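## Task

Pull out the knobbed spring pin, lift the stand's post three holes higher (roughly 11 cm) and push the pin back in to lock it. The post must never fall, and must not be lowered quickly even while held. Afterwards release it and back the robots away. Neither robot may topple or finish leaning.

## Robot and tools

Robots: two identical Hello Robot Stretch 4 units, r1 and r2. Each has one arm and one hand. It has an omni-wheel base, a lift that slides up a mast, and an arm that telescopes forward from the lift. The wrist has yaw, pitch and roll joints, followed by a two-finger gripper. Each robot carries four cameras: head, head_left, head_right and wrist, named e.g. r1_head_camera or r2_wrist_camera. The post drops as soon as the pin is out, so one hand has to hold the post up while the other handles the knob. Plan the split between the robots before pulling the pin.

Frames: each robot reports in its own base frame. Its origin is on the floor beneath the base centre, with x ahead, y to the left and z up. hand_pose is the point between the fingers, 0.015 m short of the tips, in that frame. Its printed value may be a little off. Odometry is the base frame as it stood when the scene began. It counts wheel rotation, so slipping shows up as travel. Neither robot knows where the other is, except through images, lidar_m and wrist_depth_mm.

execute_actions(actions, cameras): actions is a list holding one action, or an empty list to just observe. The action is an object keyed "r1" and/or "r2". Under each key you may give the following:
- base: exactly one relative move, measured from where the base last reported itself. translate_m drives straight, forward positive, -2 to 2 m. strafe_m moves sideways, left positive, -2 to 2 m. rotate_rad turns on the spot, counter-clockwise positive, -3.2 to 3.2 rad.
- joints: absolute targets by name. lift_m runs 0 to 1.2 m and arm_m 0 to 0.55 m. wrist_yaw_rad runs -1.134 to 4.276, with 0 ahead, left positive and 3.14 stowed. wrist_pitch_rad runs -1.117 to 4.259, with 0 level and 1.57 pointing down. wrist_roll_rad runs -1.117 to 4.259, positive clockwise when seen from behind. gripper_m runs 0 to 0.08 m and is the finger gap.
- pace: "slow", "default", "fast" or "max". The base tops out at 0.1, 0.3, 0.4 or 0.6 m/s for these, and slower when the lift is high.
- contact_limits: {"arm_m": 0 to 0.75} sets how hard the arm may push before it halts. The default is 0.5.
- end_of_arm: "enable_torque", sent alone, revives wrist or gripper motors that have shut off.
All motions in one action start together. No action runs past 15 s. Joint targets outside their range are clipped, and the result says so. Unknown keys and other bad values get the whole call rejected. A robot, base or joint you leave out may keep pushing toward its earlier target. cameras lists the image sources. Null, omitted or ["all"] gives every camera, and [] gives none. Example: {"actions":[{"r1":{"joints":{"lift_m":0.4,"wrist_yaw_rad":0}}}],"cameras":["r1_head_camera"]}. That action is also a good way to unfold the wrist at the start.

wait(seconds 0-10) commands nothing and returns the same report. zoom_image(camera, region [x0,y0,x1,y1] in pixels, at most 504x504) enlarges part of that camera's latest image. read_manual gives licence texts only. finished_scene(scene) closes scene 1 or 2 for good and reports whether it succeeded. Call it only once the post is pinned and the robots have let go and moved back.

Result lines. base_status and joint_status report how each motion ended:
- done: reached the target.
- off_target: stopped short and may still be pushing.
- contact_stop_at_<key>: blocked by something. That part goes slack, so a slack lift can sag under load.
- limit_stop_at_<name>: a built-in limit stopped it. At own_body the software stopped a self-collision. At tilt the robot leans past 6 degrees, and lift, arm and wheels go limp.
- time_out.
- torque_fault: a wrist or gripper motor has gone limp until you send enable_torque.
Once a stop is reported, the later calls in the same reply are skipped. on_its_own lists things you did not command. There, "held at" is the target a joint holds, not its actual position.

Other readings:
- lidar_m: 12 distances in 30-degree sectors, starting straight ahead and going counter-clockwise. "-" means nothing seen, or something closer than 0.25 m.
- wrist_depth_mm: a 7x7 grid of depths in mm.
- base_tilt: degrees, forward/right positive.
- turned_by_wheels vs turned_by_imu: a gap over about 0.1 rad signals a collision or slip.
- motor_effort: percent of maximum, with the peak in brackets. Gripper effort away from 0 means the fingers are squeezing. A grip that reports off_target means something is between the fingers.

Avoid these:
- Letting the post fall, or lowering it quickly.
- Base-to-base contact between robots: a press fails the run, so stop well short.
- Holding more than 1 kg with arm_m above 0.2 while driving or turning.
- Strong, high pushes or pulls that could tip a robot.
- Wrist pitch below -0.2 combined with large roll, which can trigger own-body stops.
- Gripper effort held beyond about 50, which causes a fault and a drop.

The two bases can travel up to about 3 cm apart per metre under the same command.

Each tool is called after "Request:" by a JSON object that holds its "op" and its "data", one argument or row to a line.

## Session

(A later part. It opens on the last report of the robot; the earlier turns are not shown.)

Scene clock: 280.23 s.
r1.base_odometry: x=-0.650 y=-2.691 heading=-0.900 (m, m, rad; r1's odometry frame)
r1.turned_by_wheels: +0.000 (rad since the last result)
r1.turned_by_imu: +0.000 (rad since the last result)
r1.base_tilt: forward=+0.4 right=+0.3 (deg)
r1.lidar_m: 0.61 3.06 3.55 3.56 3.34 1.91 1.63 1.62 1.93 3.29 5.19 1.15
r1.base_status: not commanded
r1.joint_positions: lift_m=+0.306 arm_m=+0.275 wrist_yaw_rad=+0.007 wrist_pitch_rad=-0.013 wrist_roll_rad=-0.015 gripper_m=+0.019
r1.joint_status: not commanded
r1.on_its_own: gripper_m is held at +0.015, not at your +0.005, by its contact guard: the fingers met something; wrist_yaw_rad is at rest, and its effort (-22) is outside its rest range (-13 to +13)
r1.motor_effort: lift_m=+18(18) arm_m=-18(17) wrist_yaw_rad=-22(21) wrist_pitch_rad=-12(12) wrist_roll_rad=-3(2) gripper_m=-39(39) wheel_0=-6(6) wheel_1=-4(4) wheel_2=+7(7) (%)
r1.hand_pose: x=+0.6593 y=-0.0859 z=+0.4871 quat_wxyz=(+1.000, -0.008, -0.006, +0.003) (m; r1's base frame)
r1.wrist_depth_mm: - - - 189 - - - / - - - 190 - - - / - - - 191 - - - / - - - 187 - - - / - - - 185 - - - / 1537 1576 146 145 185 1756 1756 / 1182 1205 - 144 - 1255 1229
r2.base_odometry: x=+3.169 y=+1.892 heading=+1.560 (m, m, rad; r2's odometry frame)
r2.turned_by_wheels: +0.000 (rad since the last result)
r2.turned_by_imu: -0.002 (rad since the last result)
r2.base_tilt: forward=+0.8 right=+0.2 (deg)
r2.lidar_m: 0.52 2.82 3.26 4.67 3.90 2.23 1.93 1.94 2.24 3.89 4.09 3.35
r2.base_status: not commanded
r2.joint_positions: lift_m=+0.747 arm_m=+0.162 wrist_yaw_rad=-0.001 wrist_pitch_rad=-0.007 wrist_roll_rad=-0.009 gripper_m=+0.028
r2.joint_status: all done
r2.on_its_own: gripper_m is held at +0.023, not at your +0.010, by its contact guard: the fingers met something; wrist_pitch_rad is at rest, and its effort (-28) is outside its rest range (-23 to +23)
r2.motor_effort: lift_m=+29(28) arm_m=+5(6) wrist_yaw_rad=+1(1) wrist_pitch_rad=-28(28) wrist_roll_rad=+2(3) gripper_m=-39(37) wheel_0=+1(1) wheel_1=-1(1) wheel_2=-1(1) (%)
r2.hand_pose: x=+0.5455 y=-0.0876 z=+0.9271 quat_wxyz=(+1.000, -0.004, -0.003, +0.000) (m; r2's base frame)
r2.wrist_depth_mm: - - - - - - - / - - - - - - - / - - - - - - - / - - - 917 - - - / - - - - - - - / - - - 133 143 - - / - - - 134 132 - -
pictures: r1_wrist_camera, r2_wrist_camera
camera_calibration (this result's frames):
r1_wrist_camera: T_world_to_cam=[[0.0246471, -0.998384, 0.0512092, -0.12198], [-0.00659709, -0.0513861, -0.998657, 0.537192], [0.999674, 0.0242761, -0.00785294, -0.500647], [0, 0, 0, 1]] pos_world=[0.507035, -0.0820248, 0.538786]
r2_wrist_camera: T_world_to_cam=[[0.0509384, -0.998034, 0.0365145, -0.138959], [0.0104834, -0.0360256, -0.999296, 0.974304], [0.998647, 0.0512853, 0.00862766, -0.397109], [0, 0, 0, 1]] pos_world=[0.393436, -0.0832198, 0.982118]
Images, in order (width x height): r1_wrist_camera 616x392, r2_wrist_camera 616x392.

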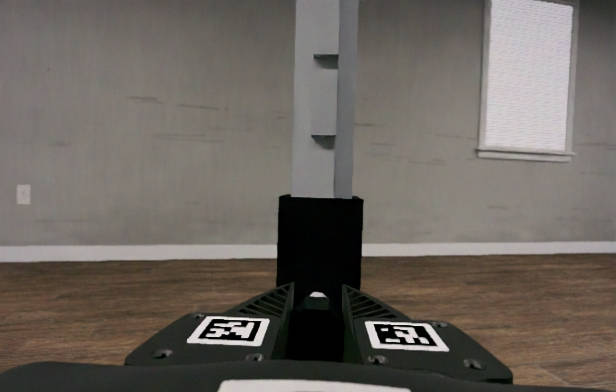

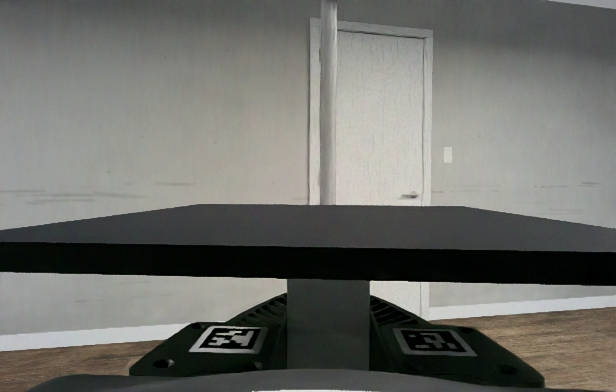

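The hole pattern looks the same as it did at the aligned position in scene 1, so I'll ease the pin back in.

Request:
{"op": "execute_actions", "data": {
  "actions": [
    {"r1": {"joints": {"arm_m": 0.282}, "pace": "slow"}}
  ],
  "cameras": ["r1_wrist_camera"]
}}

Scene clock: 284.53 s.
r1.base_odometry: x=-0.650 y=-2.691 heading=-0.900 (m, m, rad; r1's odometry frame)
r1.turned_by_wheels: +0.000 (rad since the last result)
r1.turned_by_imu: +0.000 (rad since the last result)
r1.base_tilt: forward=+0.3 right=+0.3 (deg)
r1.lidar_m: 0.60 3.08 3.56 3.57 3.37 1.92 1.62 1.64 1.91 3.31 5.21 1.18
r1.base_status: not commanded
r1.joint_positions: lift_m=+0.306 arm_m=+0.281 wrist_yaw_rad=+0.002 wrist_pitch_rad=-0.014 wrist_roll_rad=-0.015 gripper_m=+0.019
r1.joint_status: all done
r1.on_its_own: gripper_m is held at +0.015, not at your +0.005, by its contact guard: the fingers met something
r1.motor_effort: lift_m=+18(18) arm_m=+6(18) wrist_yaw_rad=-9(22) wrist_pitch_rad=-10(13) wrist_roll_rad=-2(2) gripper_m=-40(39) wheel_0=-4(7) wheel_1=-3(4) wheel_2=+3(7) (%)
r1.hand_pose: x=+0.6648 y=-0.0869 z=+0.4873 quat_wxyz=(+1.000, -0.008, -0.007, +0.001) (m; r1's base frame)
r1.wrist_depth_mm: - - - 184 - - - / - - - 185 - - - / - - - 186 - - - / - - - 182 - - - / - - - 180 - - - / 1537 1576 146 145 180 1756 1808 / 1160 1229 - 144 - 1281 1182
r2.base_odometry: x=+3.169 y=+1.892 heading=+1.560 (m, m, rad; r2's odometry frame)
r2.turned_by_wheels: +0.000 (rad since the last result)
r2.turned_by_imu: -0.002 (rad since the last result)
r2.base_tilt: forward=+0.9 right=+0.2 (deg)
r2.lidar_m: 0.52 2.82 3.24 4.69 3.90 2.24 1.92 1.93 2.25 3.88 4.08 3.35
r2.base_status: not commanded
r2.joint_positions: lift_m=+0.747 arm_m=+0.162 wrist_yaw_rad=-0.001 wrist_pitch_rad=-0.007 wrist_roll_rad=-0.009 gripper_m=+0.028
r2.joint_status: not commanded
r2.on_its_own: gripper_m is held at +0.023, not at your +0.010, by its contact guard: the fingers met something; wrist_pitch_rad is at rest, and its effort (-28) is outside its rest range (-23 to +23)
r2.motor_effort: lift_m=+29(29) arm_m=+5(6) wrist_yaw_rad=+1(1) wrist_pitch_rad=-28(27) wrist_roll_rad=+3(2) gripper_m=-37(40) wheel_0=+1(1) wheel_1=-1(1) wheel_2=-2(2) (%)
r2.hand_pose: x=+0.5455 y=-0.0876 z=+0.9271 quat_wxyz=(+1.000, -0.004, -0.003, +0.000) (m; r2's base frame)
r2.wrist_depth_mm: - - - - - - - / - - - - - - - / - - - - - - - / - - - 931 - - - / - - - - - - - / - - - 134 143 - - / - - - 134 132 - -
pictures: r1_wrist_camera
camera_calibration (this result's frames):
r1_wrist_camera: T_world_to_cam=[[0.0200624, -0.998486, 0.0512263, -0.120061], [-0.00585892, -0.0513531, -0.998663, 0.5369], [0.999782, 0.0197354, -0.00688031, -0.507035], [0, 0, 0, 1]] pos_world=[0.512479, -0.082301, 0.538844]
Images, in order (width x height): r1_wrist_camera 616x392.

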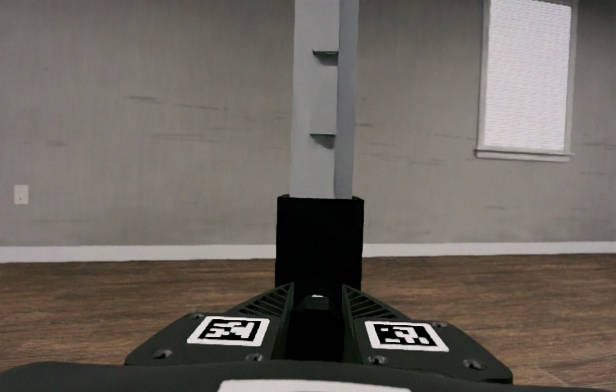

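The pin is in: the knob is back at 35 mm from the sleeve. Now r1 releases the knob while r2 slowly settles the post onto the pin.

Request:
{"op": "execute_actions", "data": {
  "actions": [
    {"r1": {"joints": {"gripper_m": 0.05}}, "r2": {"joints": {"lift_m": 0.741}, "pace": "slow"}}
  ],
  "cameras": ["r1_wrist_camera"]
}}

Scene clock: 289.37 s.
r1.base_odometry: x=-0.650 y=-2.691 heading=-0.900 (m, m, rad; r1's odometry frame)
r1.turned_by_wheels: +0.000 (rad since the last result)
r1.turned_by_imu: +0.000 (rad since the last result)
r1.base_tilt: forward=+0.4 right=+0.4 (deg)
r1.lidar_m: 0.60 3.06 3.55 3.56 3.35 1.89 1.63 1.64 1.91 3.30 5.20 1.17
r1.base_status: not commanded
r1.joint_positions: lift_m=+0.306 arm_m=+0.281 wrist_yaw_rad=+0.000 wrist_pitch_rad=-0.014 wrist_roll_rad=-0.016 gripper_m=+0.050
r1.joint_status: all done
r1.motor_effort: lift_m=+18(18) arm_m=+6(6) wrist_yaw_rad=-2(9) wrist_pitch_rad=-9(9) wrist_roll_rad=-1(2) gripper_m=+0(38) wheel_0=-2(4) wheel_1=-2(3) wheel_2=+0(3) (%)
r1.hand_pose: x=+0.6646 y=-0.0873 z=+0.4873 quat_wxyz=(+1.000, -0.008, -0.007, +0.000) (m; r1's base frame)
r1.wrist_depth_mm: - - - 184 - - - / - - - 185 - - - / - - - 186 - - - / - - - 182 - - - / - - - 180 - - - / 1537 1576 145 181 180 1708 1756 / 1160 - - 146 143 - 1281
r2.base_odometry: x=+3.169 y=+1.892 heading=+1.560 (m, m, rad; r2's odometry frame)
r2.turned_by_wheels: +0.000 (rad since the last result)
r2.turned_by_imu: -0.002 (rad since the last result)
r2.base_tilt: forward=+0.9 right=+0.2 (deg)
r2.lidar_m: 0.52 2.82 3.26 4.66 3.88 2.23 1.91 1.93 2.26 3.90 4.07 3.34
r2.base_status: not commanded
r2.joint_positions: lift_m=+0.741 arm_m=+0.162 wrist_yaw_rad=-0.001 wrist_pitch_rad=-0.013 wrist_roll_rad=-0.007 gripper_m=+0.028
r2.joint_status: all done
r2.on_its_own: gripper_m is held at +0.023, not at your +0.010, by its contact guard: the fingers met something
r2.motor_effort: lift_m=+16(25) arm_m=+5(5) wrist_yaw_rad=+2(3) wrist_pitch_rad=-10(27) wrist_roll_rad=-3(3) gripper_m=-39(39) wheel_0=+1(1) wheel_1=-1(1) wheel_2=-1(1) (%)
r2.hand_pose: x=+0.5455 y=-0.0877 z=+0.9225 quat_wxyz=(+1.000, -0.003, -0.007, -0.001) (m; r2's base frame)
r2.wrist_depth_mm: - - - - - - - / - - - - - - - / - - - - - - - / - - - 917 - - - / - - - - - - - / - - - 134 143 - - / - - - 134 132 - -
pictures: r1_wrist_camera
camera_calibration (this result's frames):
r1_wrist_camera: T_world_to_cam=[[0.0179465, -0.998499, 0.0517554, -0.119359], [-0.00585789, -0.0518679, -0.998637, 0.536841], [0.999822, 0.0176189, -0.00677995, -0.507107], [0, 0, 0, 1]] pos_world=[0.512303, -0.0824001, 0.538848]
Images, in order (width x height): r1_wrist_camera 616x392.

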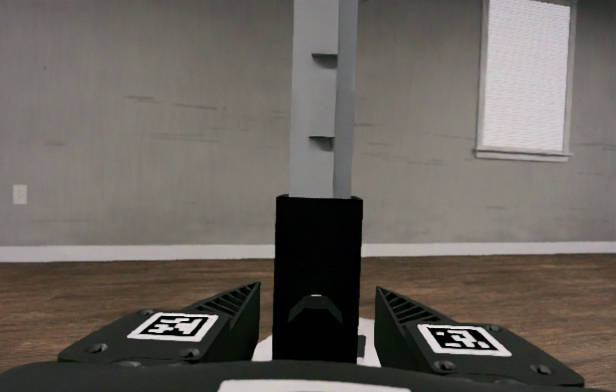

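The pin has the full load: wrist effort is back at rest level and the rise is 0.113 m, which is 3 holes. I'll release and back away.

Request:
{"op": "execute_actions", "data": {
  "actions": [
    {"r2": {"joints": {"gripper_m": 0.055}}, "r1": {"joints": {"arm_m": 0.22}, "pace": "fast"}}
  ],
  "cameras": []
}}

Request:
{"op": "execute_actions", "data": {
  "actions": [
    {"r2": {"base": {"translate_m": -0.4}, "joints": {"arm_m": 0.0}, "pace": "fast"}, "r1": {"base": {"translate_m": -0.3}, "joints": {"arm_m": 0.0}, "pace": "fast"}}
  ],
  "cameras": ["r1_wrist_camera", "r1_head_camera", "r2_wrist_camera"]
}}

Scene clock: 297.70 s.
r1.base_odometry: x=-0.650 y=-2.691 heading=-0.900 (m, m, rad; r1's odometry frame)
r1.turned_by_wheels: +0.000 (rad since the last result)
r1.turned_by_imu: +0.000 (rad since the last result)
r1.base_tilt: forward=+0.1 right=+0.4 (deg)
r1.lidar_m: 0.59 3.07 3.54 3.54 3.39 1.91 1.63 1.61 1.91 3.31 5.18 1.16
r1.base_status: not commanded
r1.joint_positions: lift_m=+0.306 arm_m=+0.221 wrist_yaw_rad=+0.000 wrist_pitch_rad=-0.014 wrist_roll_rad=-0.016 gripper_m=+0.050
r1.joint_status: all done
r1.motor_effort: lift_m=+18(18) arm_m=-7(7) wrist_yaw_rad=+0(3) wrist_pitch_rad=-9(9) wrist_roll_rad=-1(1) gripper_m=+0(0) wheel_0=-2(2) wheel_1=-2(2) wheel_2=+0(0) (%)
r1.hand_pose: x=+0.6048 y=-0.0875 z=+0.4874 quat_wxyz=(+1.000, -0.008, -0.007, +0.000) (m; r1's base frame)
r1.wrist_depth_mm: - - - 244 - - - / - - - 245 - - - / - - - - - - - / - - - 247 - - - / - - - 240 - - - / 1537 1576 145 242 854 1708 1756 / 1138 - - 243 143 - 1255
r2.base_odometry: x=+3.169 y=+1.892 heading=+1.560 (m, m, rad; r2's odometry frame)
r2.turned_by_wheels: +0.000 (rad since the last result)
r2.turned_by_imu: -0.002 (rad since the last result)
r2.base_tilt: forward=+0.9 right=+0.2 (deg)
r2.lidar_m: 0.52 2.82 3.25 4.69 3.91 2.24 1.92 1.92 2.26 3.90 4.09 3.33
r2.base_status: not commanded
r2.joint_positions: lift_m=+0.741 arm_m=+0.162 wrist_yaw_rad=+0.000 wrist_pitch_rad=-0.013 wrist_roll_rad=-0.007 gripper_m=+0.055
r2.joint_status: all done
r2.motor_effort: lift_m=+17(17) arm_m=+5(5) wrist_yaw_rad=-1(3) wrist_pitch_rad=-9(10) wrist_roll_rad=-1(3) gripper_m=+0(39) wheel_0=+1(1) wheel_1=-1(1) wheel_2=-2(1) (%)
r2.hand_pose: x=+0.5456 y=-0.0875 z=+0.9225 quat_wxyz=(+1.000, -0.004, -0.007, +0.000) (m; r2's base frame)
r2.wrist_depth_mm: - - - - - - - / - - - - - - - / - - - - - - - / - - - 931 - - - / - - - - - - - / - - 157 134 917 - - / - - 120 134 133 - -
pictures: none
No camera images: the call's "cameras" was empty. Leave "cameras" out to get every camera's image.

Scene clock: 300.17 s.
r1.base_odometry: x=-0.837 y=-2.456 heading=-0.900 (m, m, rad; r1's odometry frame)
r1.turned_by_wheels: +0.000 (rad since the last result)
r1.turned_by_imu: +0.000 (rad since the last result)
r1.base_tilt: forward=+0.2 right=+0.3 (deg)
r1.lidar_m: 0.90 3.38 3.89 3.47 2.77 1.56 1.30 1.34 1.58 2.73 5.27 3.93
r1.base_status: done
r1.joint_positions: lift_m=+0.306 arm_m=+0.002 wrist_yaw_rad=+0.000 wrist_pitch_rad=-0.014 wrist_roll_rad=-0.016 gripper_m=+0.050
r1.joint_status: all done
r1.motor_effort: lift_m=+18(18) arm_m=-7(8) wrist_yaw_rad=-2(2) wrist_pitch_rad=-8(9) wrist_roll_rad=-1(0) gripper_m=-1(0) wheel_0=+2(6) wheel_1=+2(6) wheel_2=-1(11) (%)
r1.hand_pose: x=+0.3852 y=-0.0875 z=+0.4874 quat_wxyz=(+1.000, -0.008, -0.007, +0.000) (m; r1's base frame)
r1.wrist_depth_mm: - - - - - - - / - - - - - - - / - - - - - - - / - - - - - - - / - - - - - - - / 1576 1576 145 1499 1430 1708 1756 / 1160 - - 1229 143 - 1281
r2.base_odometry: x=+3.164 y=+1.492 heading=+1.560 (m, m, rad; r2's odometry frame)
r2.turned_by_wheels: +0.000 (rad since the last result)
r2.turned_by_imu: +0.001 (rad since the last result)
r2.base_tilt: forward=+0.9 right=+0.2 (deg)
r2.lidar_m: 0.85 3.20 3.70 4.57 3.09 1.79 1.53 1.53 1.81 3.13 4.19 3.71
r2.base_status: done
r2.joint_positions: lift_m=+0.741 arm_m=+0.001 wrist_yaw_rad=+0.000 wrist_pitch_rad=-0.013 wrist_roll_rad=-0.008 gripper_m=+0.055
r2.joint_status: all done
r2.motor_effort: lift_m=+18(18) arm_m=-6(8) wrist_yaw_rad=-1(3) wrist_pitch_rad=-10(10) wrist_roll_rad=-1(1) gripper_m=+2(1) wheel_0=-1(8) wheel_1=+2(6) wheel_2=-1(11) (%)
r2.hand_pose: x=+0.3846 y=-0.0874 z=+0.9223 quat_wxyz=(+1.000, -0.004, -0.007, +0.000) (m; r2's base frame)
r2.wrist_depth_mm: - - - - - - - / - - - - - - - / - - - - - - - / - - - - - - - / - - - - - - - / - - 157 - - - - / - - 120 - 148 - -
pictures: r1_head_camera, r1_wrist_camera, r2_wrist_camera
camera_calibration (this result's frames):
r1_wrist_camera: T_world_to_cam=[[0.0172926, -0.998504, 0.0518787, -0.114291], [-0.00558769, -0.0519822, -0.998632, 0.535144], [0.999835, 0.0169791, -0.00647823, -0.227927], [0, 0, 0, 1]] pos_world=[0.232856, -0.0824322, 0.538865]
r2_wrist_camera: T_world_to_cam=[[0.0513765, -0.99804, 0.0357398, -0.129905], [0.0167519, -0.0349208, -0.99925, 0.96891], [0.998539, 0.0519367, 0.0149249, -0.24209], [0, 0, 0, 1]] pos_world=[0.232179, -0.0832418, 0.976439]
Images, in order (width x height): r1_head_camera 420x560, r1_wrist_camera 616x392, r2_wrist_camera 616x392.

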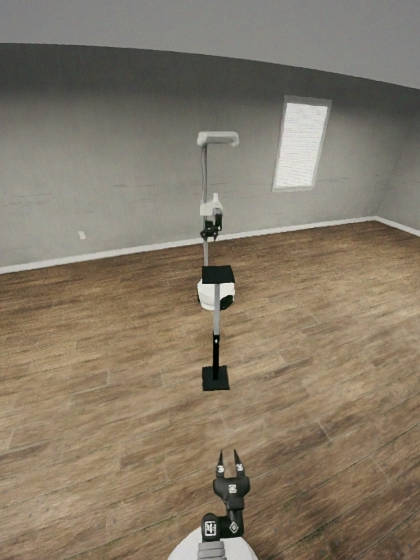

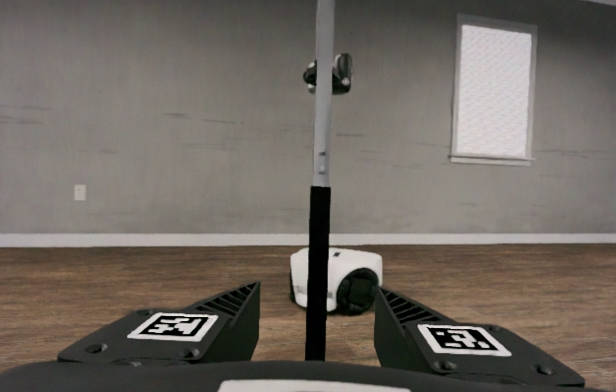

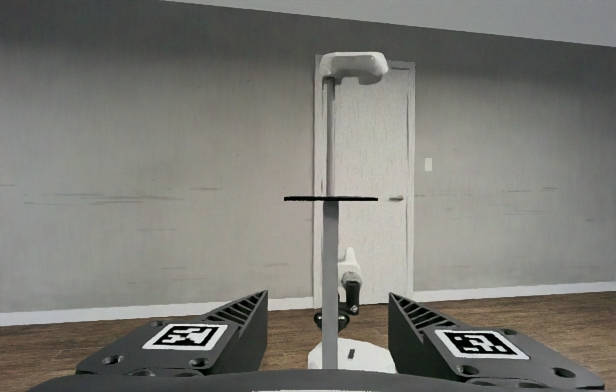

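Request:
{"op": "finished_scene", "data": {
  "scene": 2
}}

The scene is finished: the task was done.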